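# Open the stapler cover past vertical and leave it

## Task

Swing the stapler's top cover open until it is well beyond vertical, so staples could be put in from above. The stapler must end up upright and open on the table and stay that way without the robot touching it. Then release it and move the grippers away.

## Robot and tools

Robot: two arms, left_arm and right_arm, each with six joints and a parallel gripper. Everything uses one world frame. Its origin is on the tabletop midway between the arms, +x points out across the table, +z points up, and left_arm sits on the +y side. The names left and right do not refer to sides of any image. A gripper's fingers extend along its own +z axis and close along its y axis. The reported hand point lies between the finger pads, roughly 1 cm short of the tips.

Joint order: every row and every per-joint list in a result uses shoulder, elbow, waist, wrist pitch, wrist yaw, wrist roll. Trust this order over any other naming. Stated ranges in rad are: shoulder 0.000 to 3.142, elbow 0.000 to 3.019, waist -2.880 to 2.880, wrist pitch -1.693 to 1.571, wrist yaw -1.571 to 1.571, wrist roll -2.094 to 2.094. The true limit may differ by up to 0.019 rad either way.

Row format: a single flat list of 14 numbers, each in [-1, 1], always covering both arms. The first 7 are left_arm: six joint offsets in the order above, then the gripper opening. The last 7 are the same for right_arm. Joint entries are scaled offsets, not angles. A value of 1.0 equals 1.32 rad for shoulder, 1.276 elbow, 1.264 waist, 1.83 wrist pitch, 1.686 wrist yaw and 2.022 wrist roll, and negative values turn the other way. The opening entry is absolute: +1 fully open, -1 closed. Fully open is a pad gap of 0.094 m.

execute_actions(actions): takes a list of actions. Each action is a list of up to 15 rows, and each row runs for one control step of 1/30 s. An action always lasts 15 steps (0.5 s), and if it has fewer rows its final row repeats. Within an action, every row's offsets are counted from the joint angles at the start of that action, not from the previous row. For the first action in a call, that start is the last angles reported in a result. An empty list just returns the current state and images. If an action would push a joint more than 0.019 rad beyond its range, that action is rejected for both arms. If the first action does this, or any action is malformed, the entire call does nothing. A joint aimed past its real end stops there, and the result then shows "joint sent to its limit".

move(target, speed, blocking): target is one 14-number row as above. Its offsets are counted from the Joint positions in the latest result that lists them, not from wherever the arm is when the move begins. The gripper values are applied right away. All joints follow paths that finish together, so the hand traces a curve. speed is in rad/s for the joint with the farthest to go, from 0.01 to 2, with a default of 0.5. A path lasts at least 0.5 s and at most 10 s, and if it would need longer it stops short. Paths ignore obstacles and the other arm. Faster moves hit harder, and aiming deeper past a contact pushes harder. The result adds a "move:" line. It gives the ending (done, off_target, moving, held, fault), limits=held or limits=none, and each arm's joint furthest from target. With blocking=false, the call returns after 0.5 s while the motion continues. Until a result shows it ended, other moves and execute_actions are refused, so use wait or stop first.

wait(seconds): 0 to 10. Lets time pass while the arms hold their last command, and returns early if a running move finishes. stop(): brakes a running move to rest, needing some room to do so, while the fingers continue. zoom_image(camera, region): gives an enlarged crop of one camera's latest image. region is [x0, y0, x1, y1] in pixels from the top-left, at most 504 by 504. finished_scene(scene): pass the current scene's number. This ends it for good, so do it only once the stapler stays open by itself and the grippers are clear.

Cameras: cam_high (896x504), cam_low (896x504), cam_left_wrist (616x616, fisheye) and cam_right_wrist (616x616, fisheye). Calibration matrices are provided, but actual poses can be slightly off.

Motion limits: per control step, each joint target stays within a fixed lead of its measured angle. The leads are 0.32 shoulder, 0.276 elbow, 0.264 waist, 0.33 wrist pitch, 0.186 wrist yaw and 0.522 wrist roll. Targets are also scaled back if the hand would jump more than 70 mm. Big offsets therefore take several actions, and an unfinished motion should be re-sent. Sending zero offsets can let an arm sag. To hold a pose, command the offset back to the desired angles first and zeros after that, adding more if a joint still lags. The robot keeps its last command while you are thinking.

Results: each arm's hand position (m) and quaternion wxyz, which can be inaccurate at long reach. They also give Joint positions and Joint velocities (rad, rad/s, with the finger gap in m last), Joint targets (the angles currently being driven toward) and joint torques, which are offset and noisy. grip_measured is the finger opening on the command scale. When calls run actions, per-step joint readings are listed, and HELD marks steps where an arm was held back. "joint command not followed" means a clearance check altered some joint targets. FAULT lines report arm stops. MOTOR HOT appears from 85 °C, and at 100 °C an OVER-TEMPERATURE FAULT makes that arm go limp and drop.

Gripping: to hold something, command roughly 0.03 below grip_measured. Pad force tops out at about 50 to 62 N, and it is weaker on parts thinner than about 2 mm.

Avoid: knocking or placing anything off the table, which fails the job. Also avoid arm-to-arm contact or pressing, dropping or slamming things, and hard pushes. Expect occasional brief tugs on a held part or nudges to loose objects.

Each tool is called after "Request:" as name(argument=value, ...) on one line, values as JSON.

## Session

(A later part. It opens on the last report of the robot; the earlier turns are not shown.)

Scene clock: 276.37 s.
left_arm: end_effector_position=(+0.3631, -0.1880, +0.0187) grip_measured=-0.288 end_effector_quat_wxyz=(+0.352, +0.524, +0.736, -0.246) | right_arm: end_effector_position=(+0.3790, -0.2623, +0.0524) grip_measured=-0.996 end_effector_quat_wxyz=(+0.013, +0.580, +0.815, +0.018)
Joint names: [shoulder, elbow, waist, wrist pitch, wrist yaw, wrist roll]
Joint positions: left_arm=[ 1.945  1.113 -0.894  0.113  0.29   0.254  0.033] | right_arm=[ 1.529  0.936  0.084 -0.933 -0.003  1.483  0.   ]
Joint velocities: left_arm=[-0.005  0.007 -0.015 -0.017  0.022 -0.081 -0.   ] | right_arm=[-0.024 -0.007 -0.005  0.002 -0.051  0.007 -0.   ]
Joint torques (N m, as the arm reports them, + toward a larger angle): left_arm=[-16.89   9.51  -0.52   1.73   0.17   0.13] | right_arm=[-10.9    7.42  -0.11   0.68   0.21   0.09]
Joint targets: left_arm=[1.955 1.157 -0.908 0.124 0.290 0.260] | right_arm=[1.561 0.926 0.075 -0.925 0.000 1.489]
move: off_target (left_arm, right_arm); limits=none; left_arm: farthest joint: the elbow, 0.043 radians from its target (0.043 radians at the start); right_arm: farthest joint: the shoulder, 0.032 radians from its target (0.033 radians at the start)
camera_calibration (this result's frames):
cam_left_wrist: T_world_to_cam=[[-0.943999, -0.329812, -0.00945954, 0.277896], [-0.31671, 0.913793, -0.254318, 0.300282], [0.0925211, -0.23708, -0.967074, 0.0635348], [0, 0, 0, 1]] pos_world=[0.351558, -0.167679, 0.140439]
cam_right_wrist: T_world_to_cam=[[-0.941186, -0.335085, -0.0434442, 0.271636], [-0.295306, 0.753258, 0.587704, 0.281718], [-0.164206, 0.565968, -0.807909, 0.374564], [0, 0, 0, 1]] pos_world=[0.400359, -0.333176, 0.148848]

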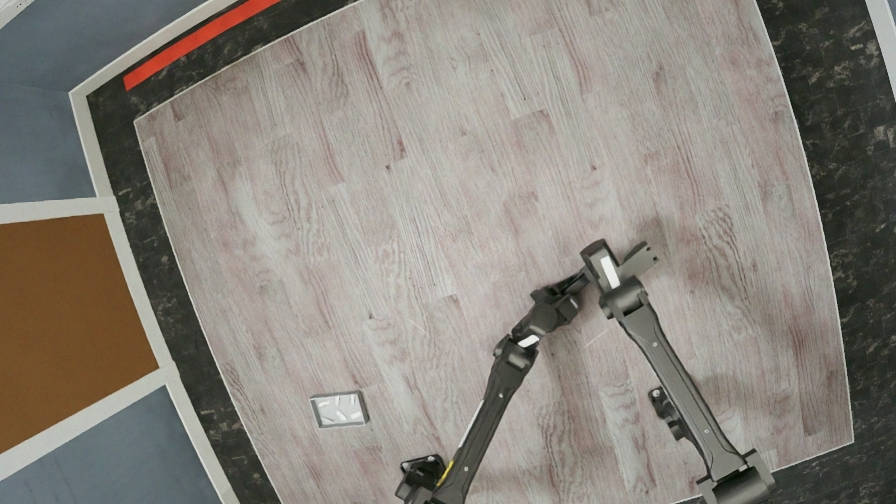

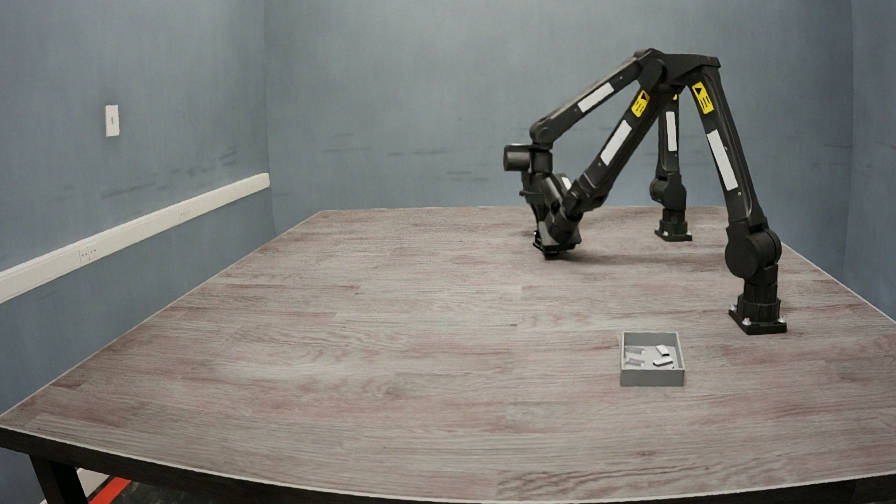

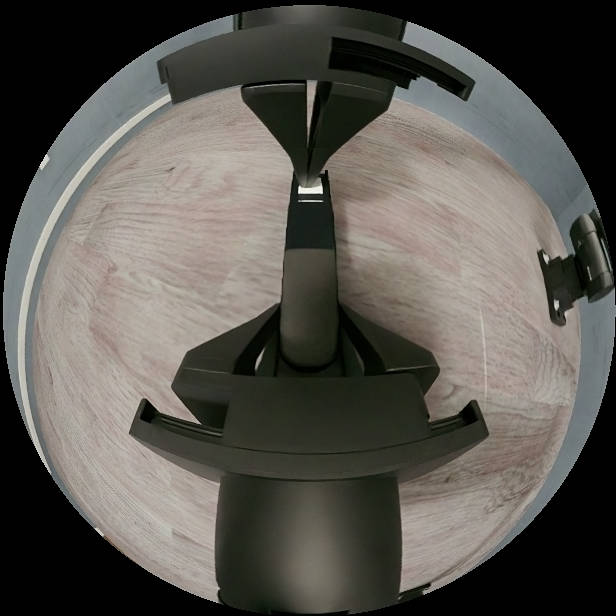

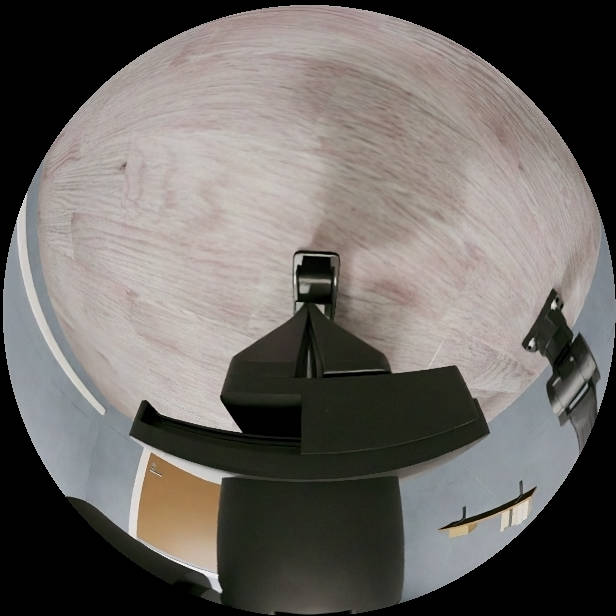

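Request:
move(target=[0.0076, 0.034, -0.011, 0.006, 0, 0.003, -0.315, 0.039, -0.0196, -0.007, -0.008, 0.002, 0.003, -1], speed=0.05)

Request:
move(target=[0.0076, 0.034, -0.011, 0.006, 0, 0.003, -0.315, 0.039, -0.0196, 0.027, -0.006, 0.002, 0.003, -1], speed=0.03)

Scene clock: 283.70 s.
left_arm: end_effector_position=(+0.3631, -0.1880, +0.0187) grip_measured=-0.288 end_effector_quat_wxyz=(+0.352, +0.524, +0.736, -0.246) | right_arm: end_effector_position=(+0.3782, -0.2625, +0.0517) grip_measured=-0.996 end_effector_quat_wxyz=(+0.012, +0.580, +0.815, +0.016)
Joint names: [shoulder, elbow, waist, wrist pitch, wrist yaw, wrist roll]
Joint positions: left_arm=[ 1.945  1.113 -0.894  0.113  0.29   0.254  0.033] | right_arm=[ 1.531  0.935  0.084 -0.935 -0.003  1.483  0.   ]
Joint velocities: left_arm=[-0.005 -0.017 -0.015  0.002  0.007 -0.051  0.001] | right_arm=[-0.015 -0.007  0.005  0.017  0.022 -0.081 -0.001]
Joint torques (N m, as the arm reports them, + toward a larger angle): left_arm=[-16.93   9.44  -0.48   1.76   0.18   0.13] | right_arm=[-9.64  6.21 -0.12 -0.18  0.21  0.09]
Joint targets: left_arm=[1.955 1.157 -0.908 0.124 0.290 0.260] | right_arm=[1.581 0.911 0.075 -0.948 0.001 1.489]
move: off_target (left_arm, right_arm); limits=none; left_arm: farthest joint: the elbow, 0.043 radians from its target (0.043 radians at the start); right_arm: farthest joint: the shoulder, 0.050 radians from its target (0.051 radians at the start)
camera_calibration (this result's frames):
cam_left_wrist: T_world_to_cam=[[-0.943999, -0.329812, -0.00945954, 0.277896], [-0.31671, 0.913793, -0.254318, 0.300282], [0.0925211, -0.23708, -0.967074, 0.0635348], [0, 0, 0, 1]] pos_world=[0.351558, -0.167679, 0.140439]
cam_right_wrist: T_world_to_cam=[[-0.941325, -0.33512, -0.0400299, 0.270662], [-0.293348, 0.753749, 0.588056, 0.281414], [-0.166897, 0.565294, -0.807829, 0.374818], [0, 0, 0, 1]] pos_world=[0.399889, -0.333294, 0.148137]

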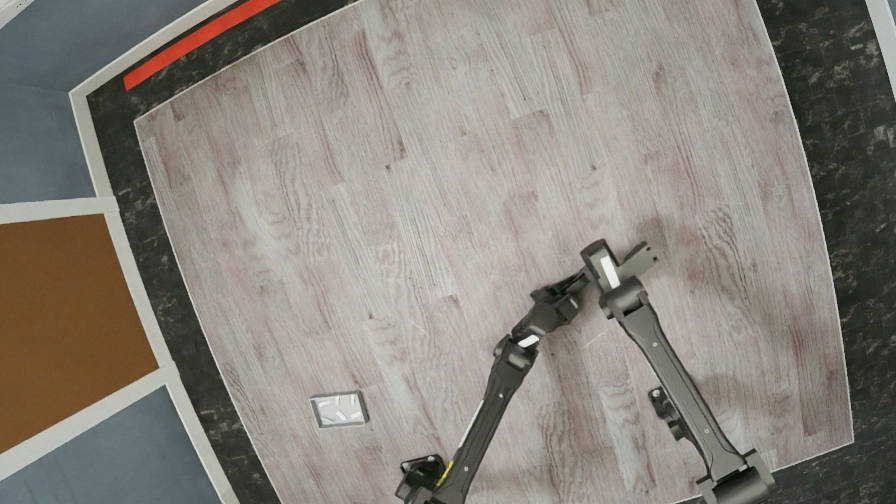

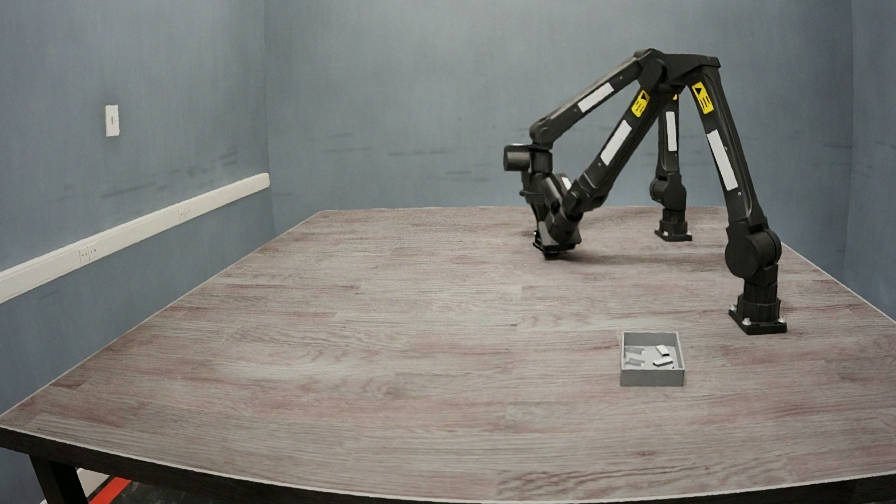

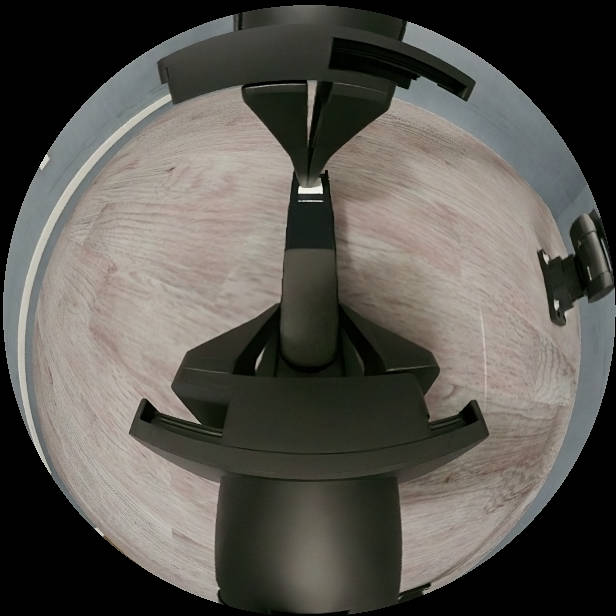

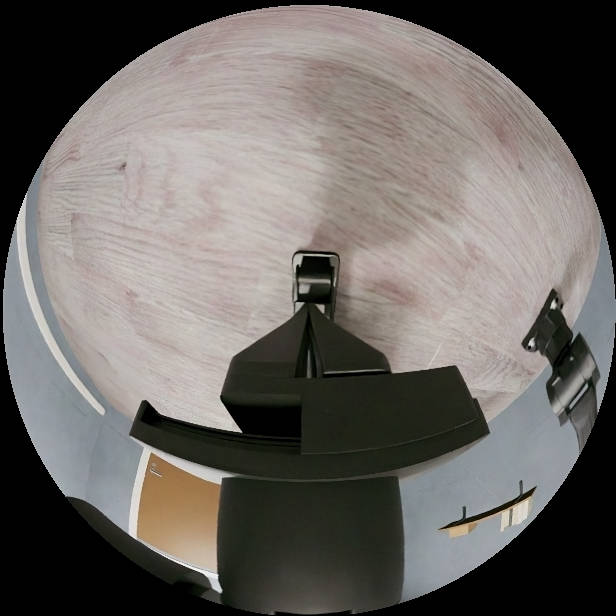

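Scene clock: 285.63 s.
left_arm: end_effector_position=(+0.3631, -0.1880, +0.0187) grip_measured=-0.288 end_effector_quat_wxyz=(+0.352, +0.524, +0.736, -0.246) | right_arm: end_effector_position=(+0.3769, -0.2574, +0.0520) grip_measured=-0.996 end_effector_quat_wxyz=(+0.015, +0.573, +0.819, +0.014)
Joint names: [shoulder, elbow, waist, wrist pitch, wrist yaw, wrist roll]
Joint positions: left_arm=[ 1.945  1.113 -0.894  0.113  0.29   0.254  0.033] | right_arm=[ 1.53   0.935  0.1   -0.935  0.004  1.483  0.   ]
Joint velocities: left_arm=[ 0.005 -0.007 -0.015 -0.027  0.051 -0.022  0.001] | right_arm=[ 0.005 -0.017 -0.005  0.012  0.007  0.007 -0.001]
Joint torques (N m, as the arm reports them, + toward a larger angle): left_arm=[-17.24   9.45  -0.56   1.71   0.17   0.12] | right_arm=[-9.47  6.16  2.09 -0.07 -0.07  0.09]
Joint targets: left_arm=[1.955 1.157 -0.908 0.124 0.290 0.260] | right_arm=[1.582 0.910 0.118 -0.945 0.000 1.489]
move: off_target (left_arm, right_arm); limits=none; left_arm: farthest joint: the elbow, 0.043 radians from its target (0.043 radians at the start); right_arm: farthest joint: the shoulder, 0.053 radians from its target (0.052 radians at the start)
camera_calibration (this result's frames):
cam_left_wrist: T_world_to_cam=[[-0.943999, -0.329812, -0.00945954, 0.277896], [-0.31671, 0.913793, -0.254318, 0.300282], [0.0925211, -0.23708, -0.967074, 0.0635348], [0, 0, 0, 1]] pos_world=[0.351558, -0.167679, 0.140439]
cam_right_wrist: T_world_to_cam=[[-0.935846, -0.350157, -0.0397854, 0.265169], [-0.306385, 0.75264, 0.582805, 0.281884], [-0.174129, 0.557605, -0.811637, 0.372869], [0, 0, 0, 1]] pos_world=[0.399449, -0.32722, 0.148901]

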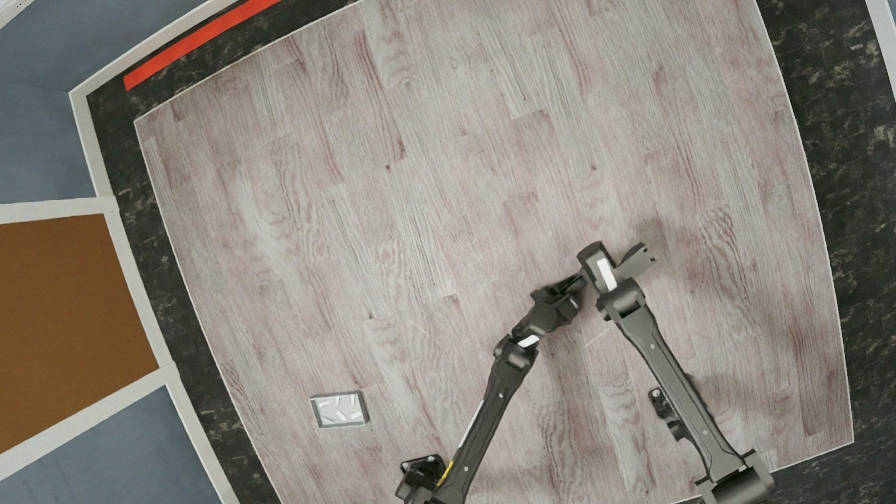

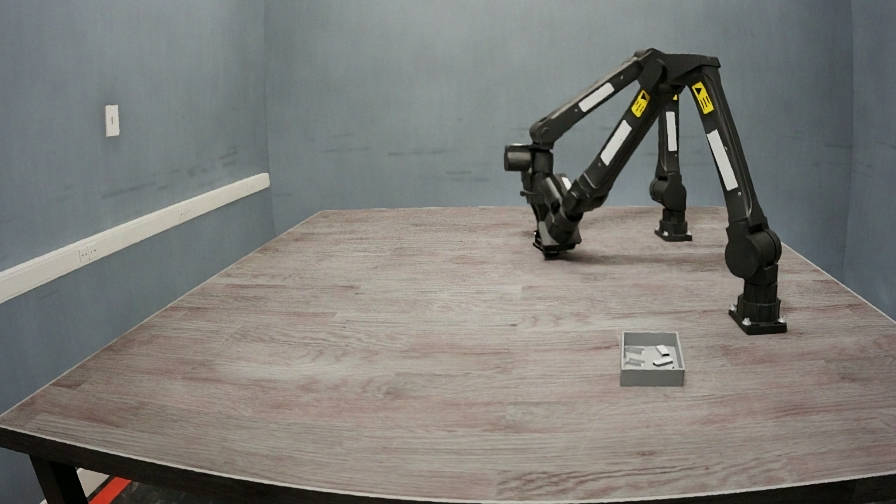

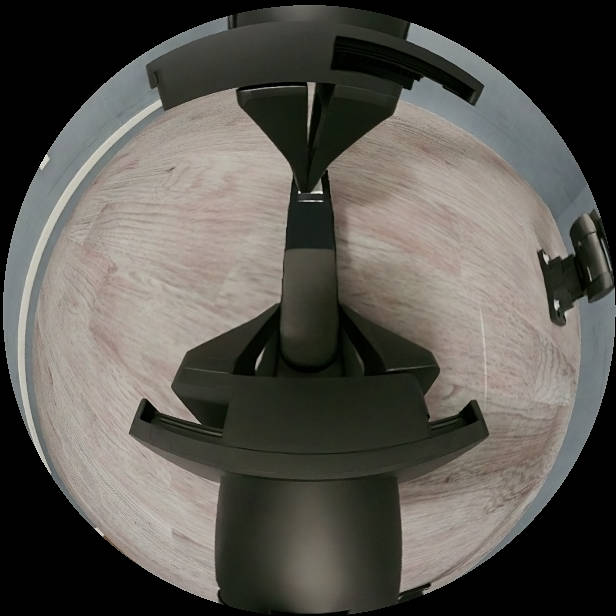

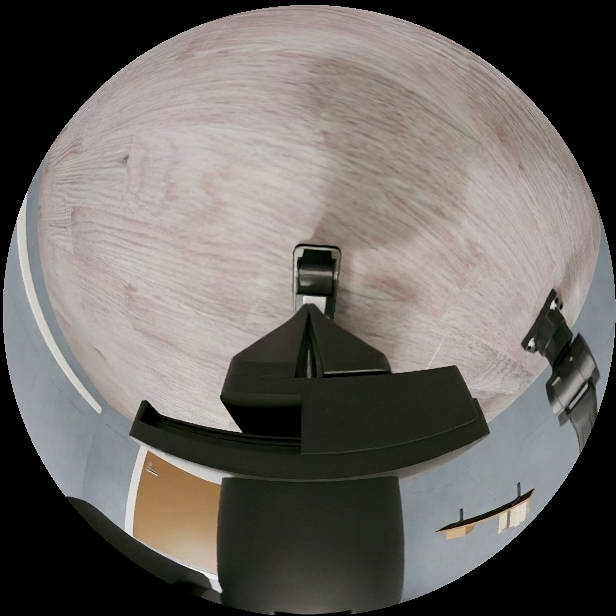

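Request:
zoom_image(camera="cam_left_wrist", region=[265, 130, 355, 260])

Request:
zoom_image(camera="cam_right_wrist", region=[265, 235, 360, 330])

Region (265, 130, 355, 260) of cam_left_wrist's 616x616 image, scaled by 3.877, with more detail than that image has; it fills the left 349 columns of this view, and the rest is white.

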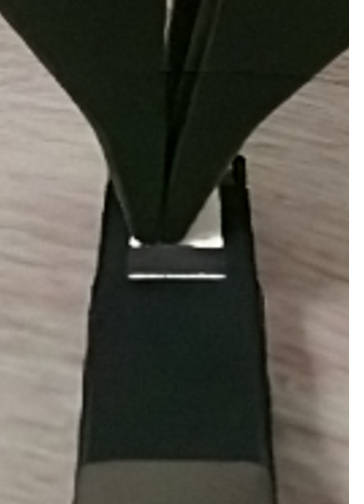

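Region (265, 235, 360, 330) of cam_right_wrist's 616x616 image, scaled by 5.305, with more detail than that image has.

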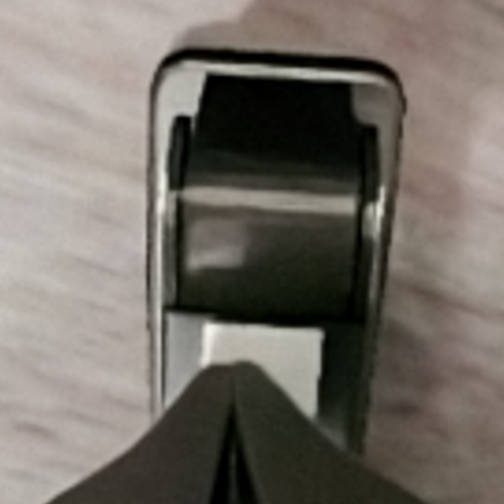

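Request:
move(target=[0.0076, 0.034, -0.011, 0.006, 0, 0.003, -0.315, -0.0227, 0.012, -0.038, 0, -0.002, 0.003, -1], speed=0.06)

Scene clock: 301.10 s.
left_arm: end_effector_position=(+0.3631, -0.1880, +0.0187) grip_measured=-0.288 end_effector_quat_wxyz=(+0.352, +0.524, +0.736, -0.246) | right_arm: end_effector_position=(+0.3816, -0.2726, +0.0570) grip_measured=-0.996 end_effector_quat_wxyz=(+0.019, +0.589, +0.807, +0.019)
Joint names: [shoulder, elbow, waist, wrist pitch, wrist yaw, wrist roll]
Joint positions: left_arm=[ 1.945  1.113 -0.894  0.113  0.29   0.254  0.033] | right_arm=[ 1.516  0.935  0.06  -0.935  0.004  1.483  0.   ]
Joint velocities: left_arm=[-0.015 -0.012  0.015 -0.007 -0.007 -0.037 -0.   ] | right_arm=[-0.005 -0.012 -0.015  0.002  0.022  0.037  0.   ]
Joint torques (N m, as the arm reports them, + toward a larger angle): left_arm=[-17.18   9.44  -0.5    1.73   0.18   0.13] | right_arm=[-15.23   9.79  -0.02   0.32  -0.07   0.09]
Joint targets: left_arm=[1.955 1.157 -0.908 0.124 0.290 0.260] | right_arm=[1.500 0.950 0.052 -0.935 0.000 1.489]
move: off_target (left_arm); limits=none; left_arm: farthest joint: the elbow, 0.043 radians from its target (0.043 radians at the start); right_arm: farthest joint: the shoulder, 0.016 radians from its target (0.030 radians at the start)
camera_calibration (this result's frames):
cam_left_wrist: T_world_to_cam=[[-0.943999, -0.329812, -0.00945954, 0.277896], [-0.31671, 0.913793, -0.254318, 0.300282], [0.0925211, -0.23708, -0.967074, 0.0635348], [0, 0, 0, 1]] pos_world=[0.351558, -0.167679, 0.140439]
cam_right_wrist: T_world_to_cam=[[-0.948393, -0.312627, -0.0530605, 0.280266], [-0.283874, 0.762489, 0.5814, 0.286017], [-0.141303, 0.566458, -0.811886, 0.376191], [0, 0, 0, 1]] pos_world=[0.400151, -0.343562, 0.154005]

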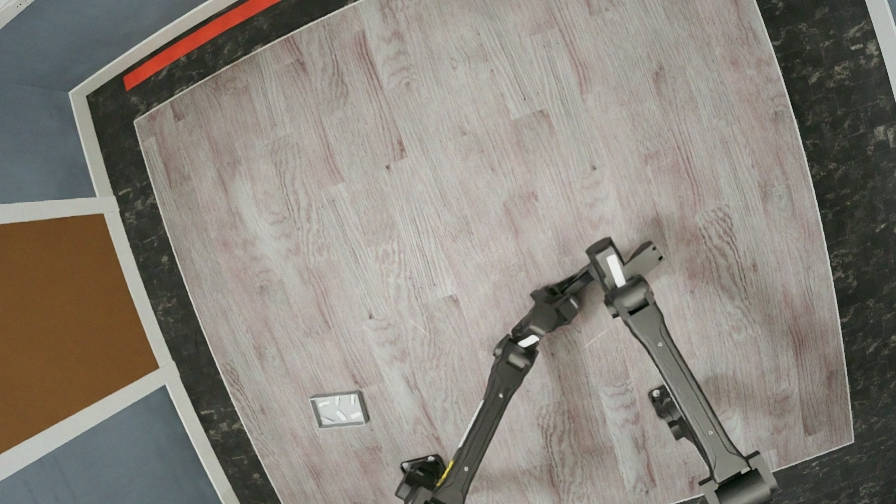

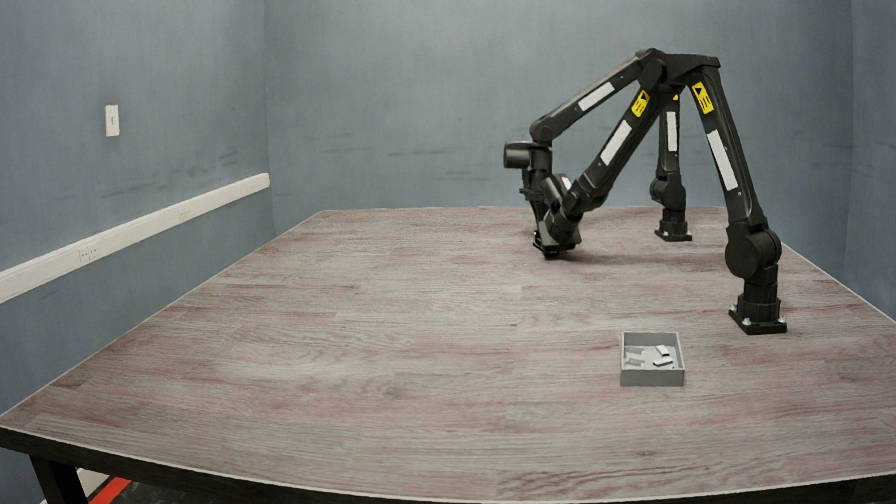

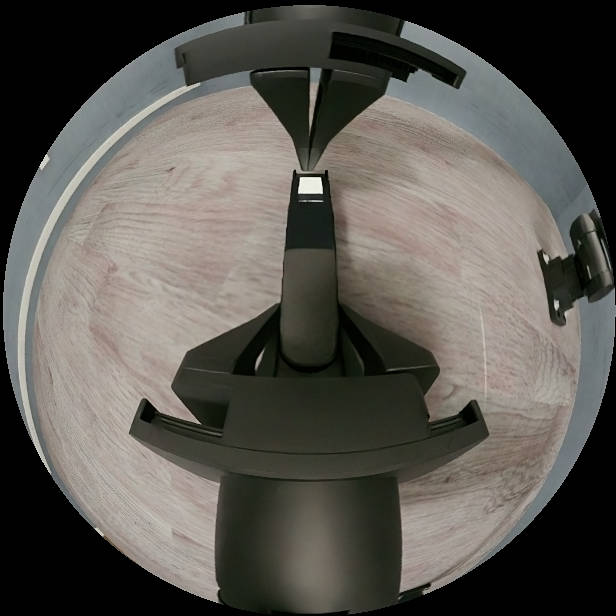

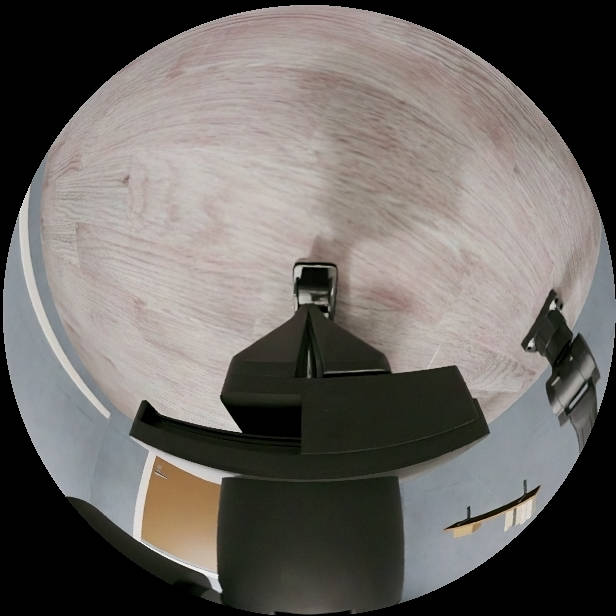

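Request:
move(target=[0.0076, 0.034, -0.011, 0.006, 0, 0.003, -0.315, 0.0303, -0.011, -0.006, 0.004, -0.002, 0.003, -1], speed=0.05)

Request:
zoom_image(camera="cam_left_wrist", region=[265, 130, 355, 260])

Request:
zoom_image(camera="cam_right_wrist", region=[265, 235, 360, 330])

Scene clock: 306.50 s.
left_arm: end_effector_position=(+0.3631, -0.1880, +0.0187) grip_measured=-0.288 end_effector_quat_wxyz=(+0.352, +0.524, +0.736, -0.246) | right_arm: end_effector_position=(+0.3784, -0.2733, +0.0514) grip_measured=-0.996 end_effector_quat_wxyz=(+0.014, +0.589, +0.808, +0.014)
Joint names: [shoulder, elbow, waist, wrist pitch, wrist yaw, wrist roll]
Joint positions: left_arm=[ 1.945  1.113 -0.894  0.113  0.29   0.254  0.033] | right_arm=[ 1.526  0.929  0.06  -0.934  0.004  1.483  0.   ]
Joint velocities: left_arm=[-0.005  0.007  0.005  0.007 -0.066 -0.037 -0.001] | right_arm=[ 0.015  0.002 -0.015 -0.012  0.022  0.022  0.001]
Joint torques (N m, as the arm reports them, + toward a larger angle): left_arm=[-17.07   9.44  -0.23   1.72   0.17   0.13] | right_arm=[-11.56   7.6    0.03   0.58  -0.06   0.1 ]
Joint targets: left_arm=[1.955 1.157 -0.908 0.124 0.290 0.260] | right_arm=[1.556 0.921 0.052 -0.928 0.000 1.489]
move: off_target (left_arm, right_arm); limits=none; left_arm: farthest joint: the elbow, 0.043 radians from its target (0.043 radians at the start); right_arm: farthest joint: the shoulder, 0.030 radians from its target (0.040 radians at the start)
camera_calibration (this result's frames):
cam_left_wrist: T_world_to_cam=[[-0.943999, -0.329812, -0.00945954, 0.277896], [-0.31671, 0.913793, -0.254318, 0.300282], [0.0925211, -0.23708, -0.967074, 0.0635348], [0, 0, 0, 1]] pos_world=[0.351558, -0.167679, 0.140439]
cam_right_wrist: T_world_to_cam=[[-0.949056, -0.312776, -0.0382678, 0.276102], [-0.275424, 0.764395, 0.582959, 0.286155], [-0.153084, 0.563801, -0.8116, 0.375313], [0, 0, 0, 1]] pos_world=[0.398305, -0.343979, 0.148354]

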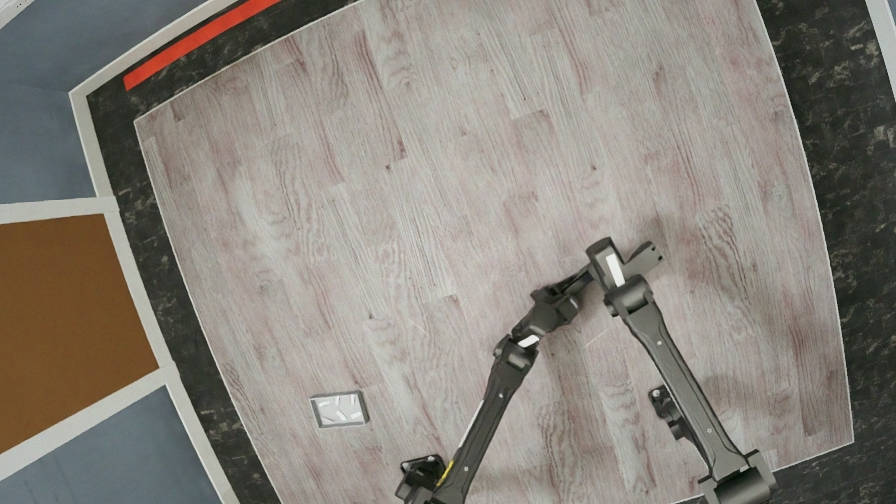

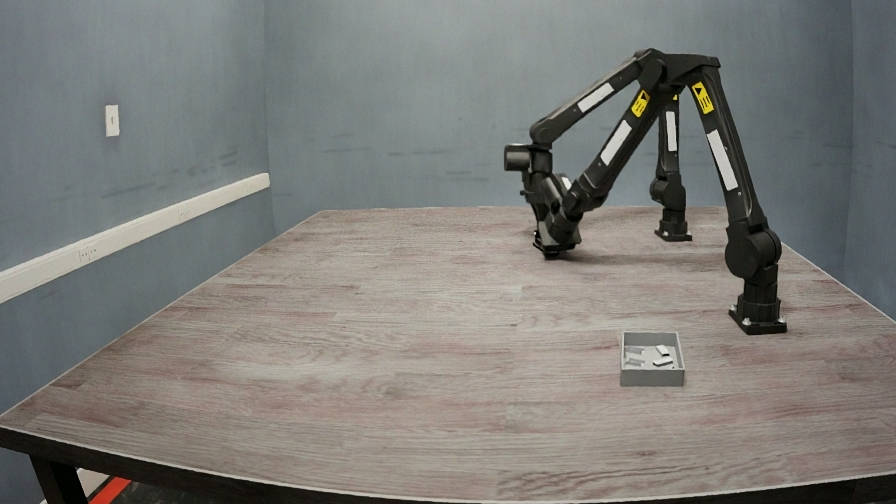

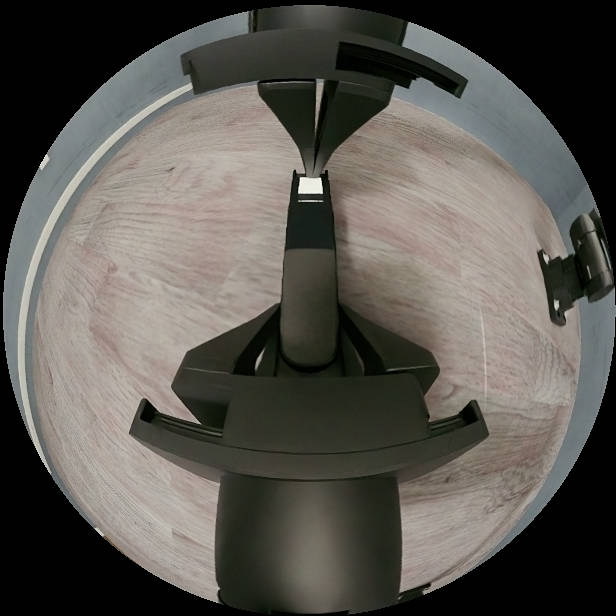

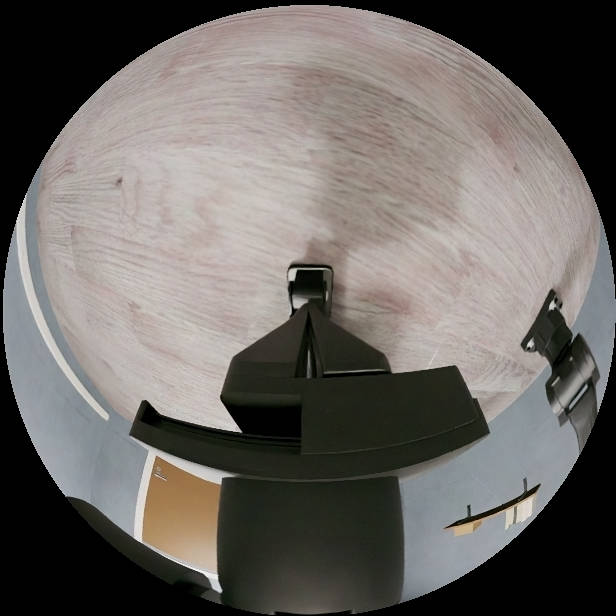

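Region (265, 130, 355, 260) of cam_left_wrist's 616x616 image, scaled by 3.877, with more detail than that image has; it fills the left 349 columns of this view, and the rest is white.

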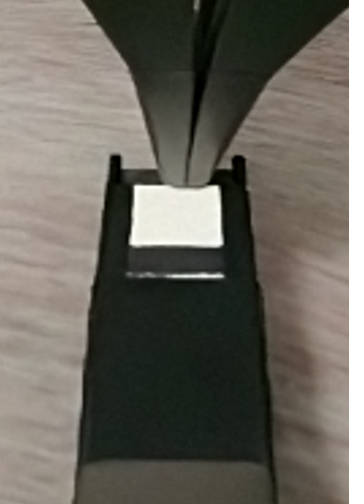

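Region (265, 235, 360, 330) of cam_right_wrist's 616x616 image, scaled by 5.305, with more detail than that image has.

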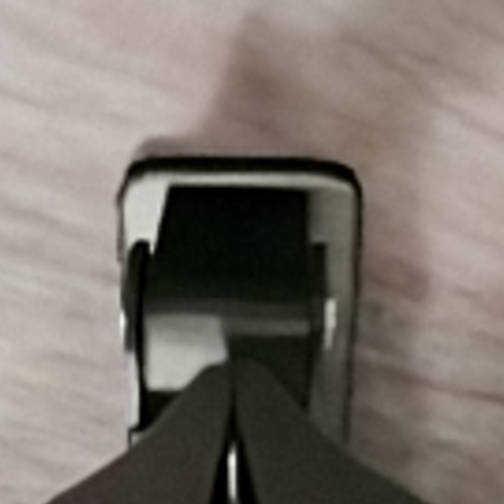

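Request:
move(target=[0.0076, 0.034, -0.011, 0.006, 0, 0.003, -0.315, 0.0265, -0.0094, -0.006, 0.007, -0.002, 0.003, -1], speed=0.03)

Scene clock: 310.57 s.
left_arm: end_effector_position=(+0.3631, -0.1880, +0.0187) grip_measured=-0.288 end_effector_quat_wxyz=(+0.352, +0.524, +0.736, -0.246) | right_arm: end_effector_position=(+0.3788, -0.2732, +0.0515) grip_measured=-0.996 end_effector_quat_wxyz=(+0.015, +0.589, +0.808, +0.014)
Joint names: [shoulder, elbow, waist, wrist pitch, wrist yaw, wrist roll]
Joint positions: left_arm=[ 1.945  1.113 -0.894  0.113  0.29   0.254  0.033] | right_arm=[ 1.526  0.929  0.06  -0.932  0.004  1.483  0.   ]
Joint velocities: left_arm=[ 0.005  0.012 -0.015 -0.017 -0.081  0.022  0.   ] | right_arm=[-0.005 -0.002 -0.015  0.007  0.081 -0.007  0.001]
Joint torques (N m, as the arm reports them, + toward a larger angle): left_arm=[-17.11   9.47  -0.48   1.75   0.17   0.13] | right_arm=[-10.85   7.26   0.04   0.73  -0.07   0.1 ]
Joint targets: left_arm=[1.955 1.157 -0.908 0.124 0.290 0.260] | right_arm=[1.561 0.917 0.052 -0.922 0.000 1.489]
move: off_target (left_arm, right_arm); limits=none; left_arm: farthest joint: the elbow, 0.043 radians from its target (0.043 radians at the start); right_arm: farthest joint: the shoulder, 0.035 radians from its target (0.035 radians at the start)
camera_calibration (this result's frames):
cam_left_wrist: T_world_to_cam=[[-0.943999, -0.329812, -0.00945954, 0.277896], [-0.31671, 0.913793, -0.254318, 0.300282], [0.0925211, -0.23708, -0.967074, 0.0635348], [0, 0, 0, 1]] pos_world=[0.351558, -0.167679, 0.140439]
cam_right_wrist: T_world_to_cam=[[-0.948983, -0.31276, -0.0401648, 0.276644], [-0.276509, 0.764151, 0.582766, 0.286545], [-0.151574, 0.564141, -0.811647, 0.374864], [0, 0, 0, 1]] pos_world=[0.398582, -0.343916, 0.148379]

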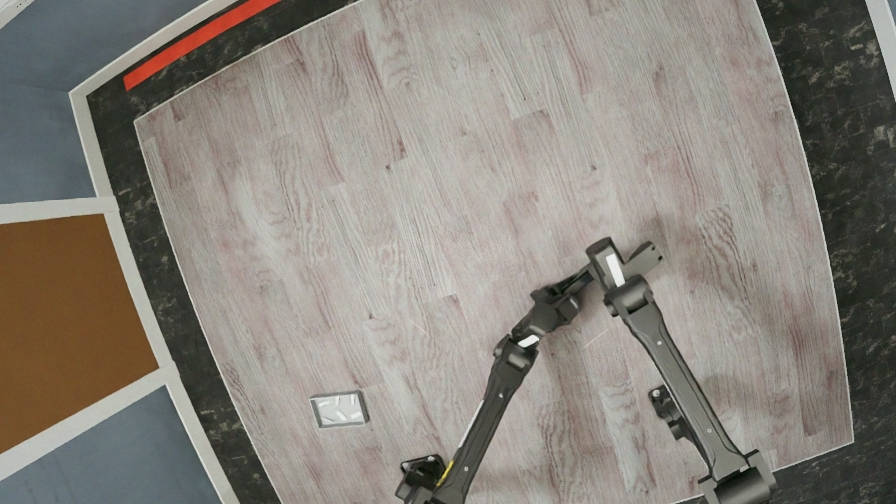

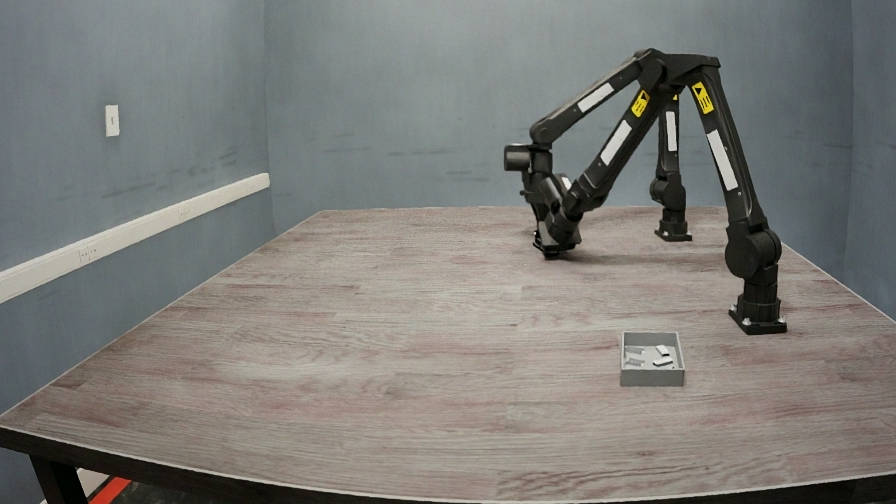

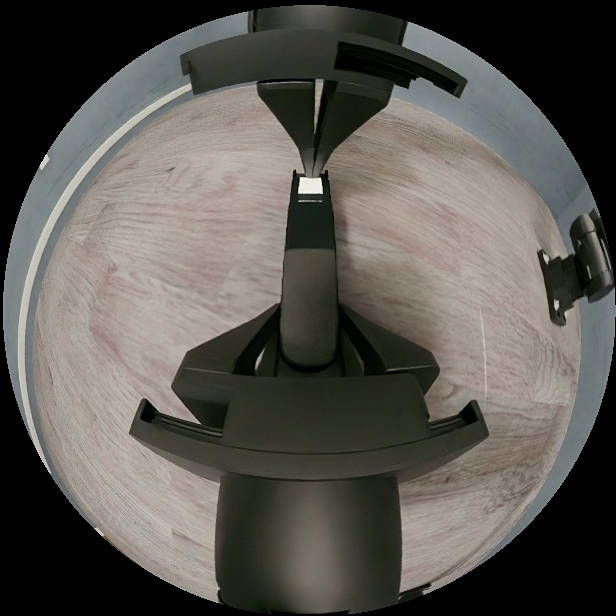

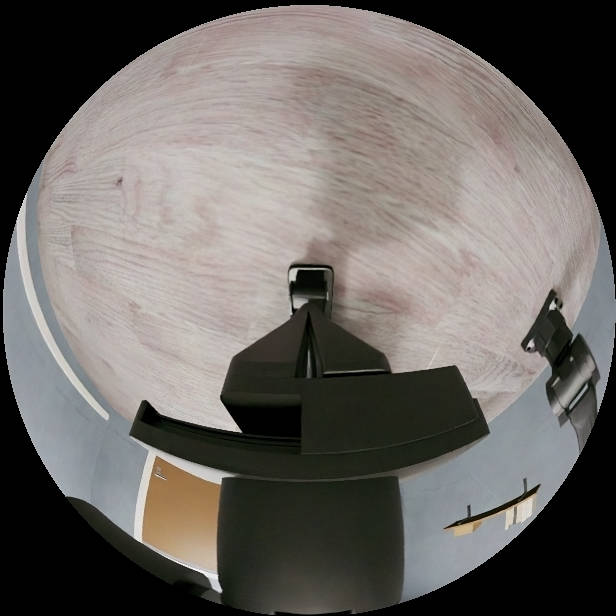

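Request:
move(target=[0.0076, 0.034, -0.011, 0.006, 0, 0.003, -0.315, 0.034, -0.014, 0.035, 0.003, -0.002, 0.003, -1], speed=0.03)

Request:
zoom_image(camera="cam_left_wrist", region=[265, 130, 355, 260])

Scene clock: 314.87 s.
left_arm: end_effector_position=(+0.3631, -0.1880, +0.0187) grip_measured=-0.288 end_effector_quat_wxyz=(+0.352, +0.524, +0.736, -0.246) | right_arm: end_effector_position=(+0.3764, -0.2632, +0.0515) grip_measured=-0.996 end_effector_quat_wxyz=(+0.015, +0.579, +0.815, +0.015)
Joint names: [shoulder, elbow, waist, wrist pitch, wrist yaw, wrist roll]
Joint positions: left_arm=[ 1.945  1.113 -0.894  0.113  0.29   0.254  0.033] | right_arm=[ 1.526  0.929  0.086 -0.932  0.004  1.483  0.   ]
Joint velocities: left_arm=[ 0.005 -0.017 -0.005  0.002 -0.022 -0.022  0.   ] | right_arm=[-0.005  0.002 -0.015 -0.002  0.051 -0.022  0.   ]
Joint torques (N m, as the arm reports them, + toward a larger angle): left_arm=[-17.     9.5   -0.45   1.76   0.18   0.12] | right_arm=[-10.04   6.77   2.12   0.51  -0.1    0.1 ]
Joint targets: left_arm=[1.955 1.157 -0.908 0.124 0.290 0.260] | right_arm=[1.571 0.911 0.104 -0.927 0.000 1.489]
move: off_target (left_arm, right_arm); limits=none; left_arm: farthest joint: the elbow, 0.043 radians from its target (0.043 radians at the start); right_arm: farthest joint: the shoulder, 0.045 radians from its target (0.045 radians at the start)
camera_calibration (this result's frames):
cam_left_wrist: T_world_to_cam=[[-0.943999, -0.329812, -0.00945954, 0.277896], [-0.31671, 0.913793, -0.254318, 0.300282], [0.0925211, -0.23708, -0.967074, 0.0635348], [0, 0, 0, 1]] pos_world=[0.351558, -0.167679, 0.140439]
cam_right_wrist: T_world_to_cam=[[-0.940551, -0.337268, -0.0401648, 0.26791], [-0.296236, 0.756722, 0.582766, 0.283666], [-0.166155, 0.56002, -0.811647, 0.373229], [0, 0, 0, 1]] pos_world=[0.398029, -0.333314, 0.148379]

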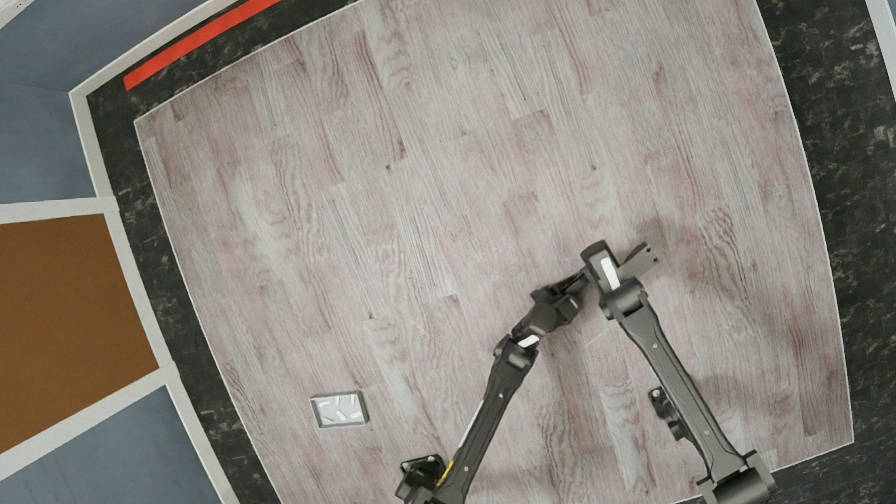

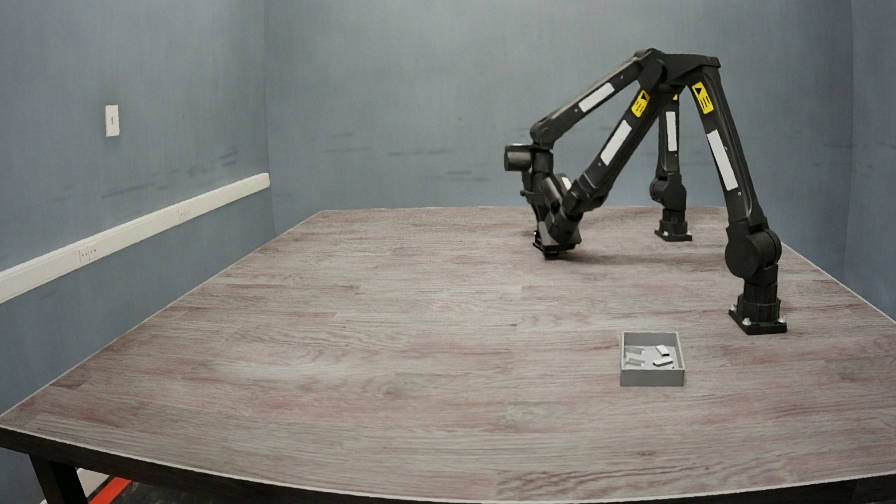

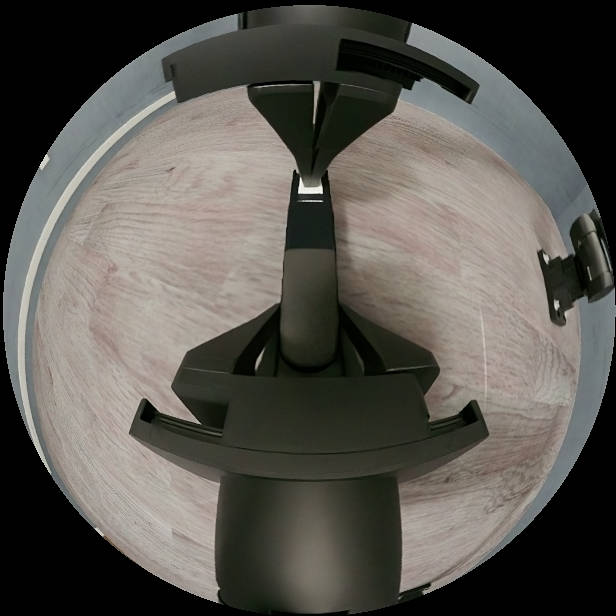

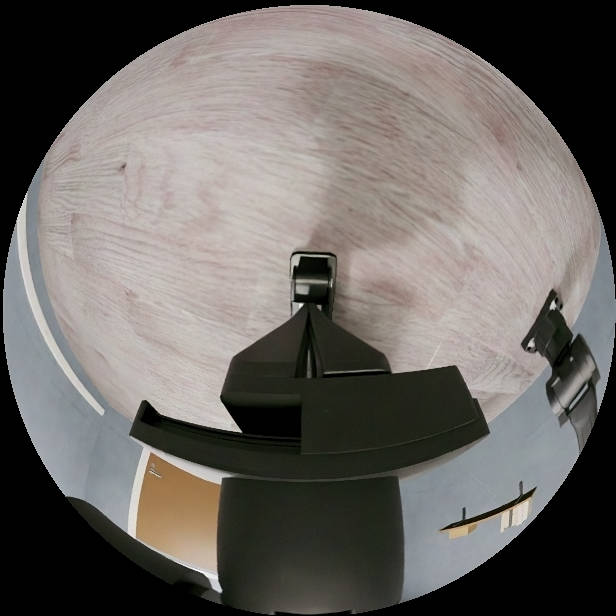

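Region (265, 130, 355, 260) of cam_left_wrist's 616x616 image, scaled by 3.877, with more detail than that image has; it fills the left 349 columns of this view, and the rest is white.

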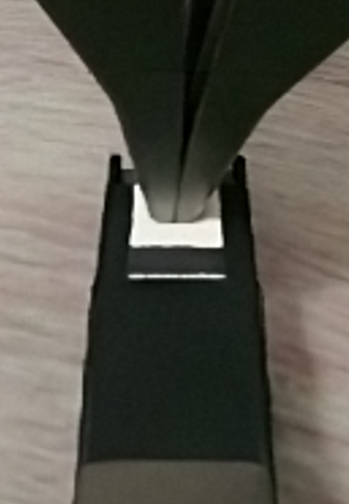

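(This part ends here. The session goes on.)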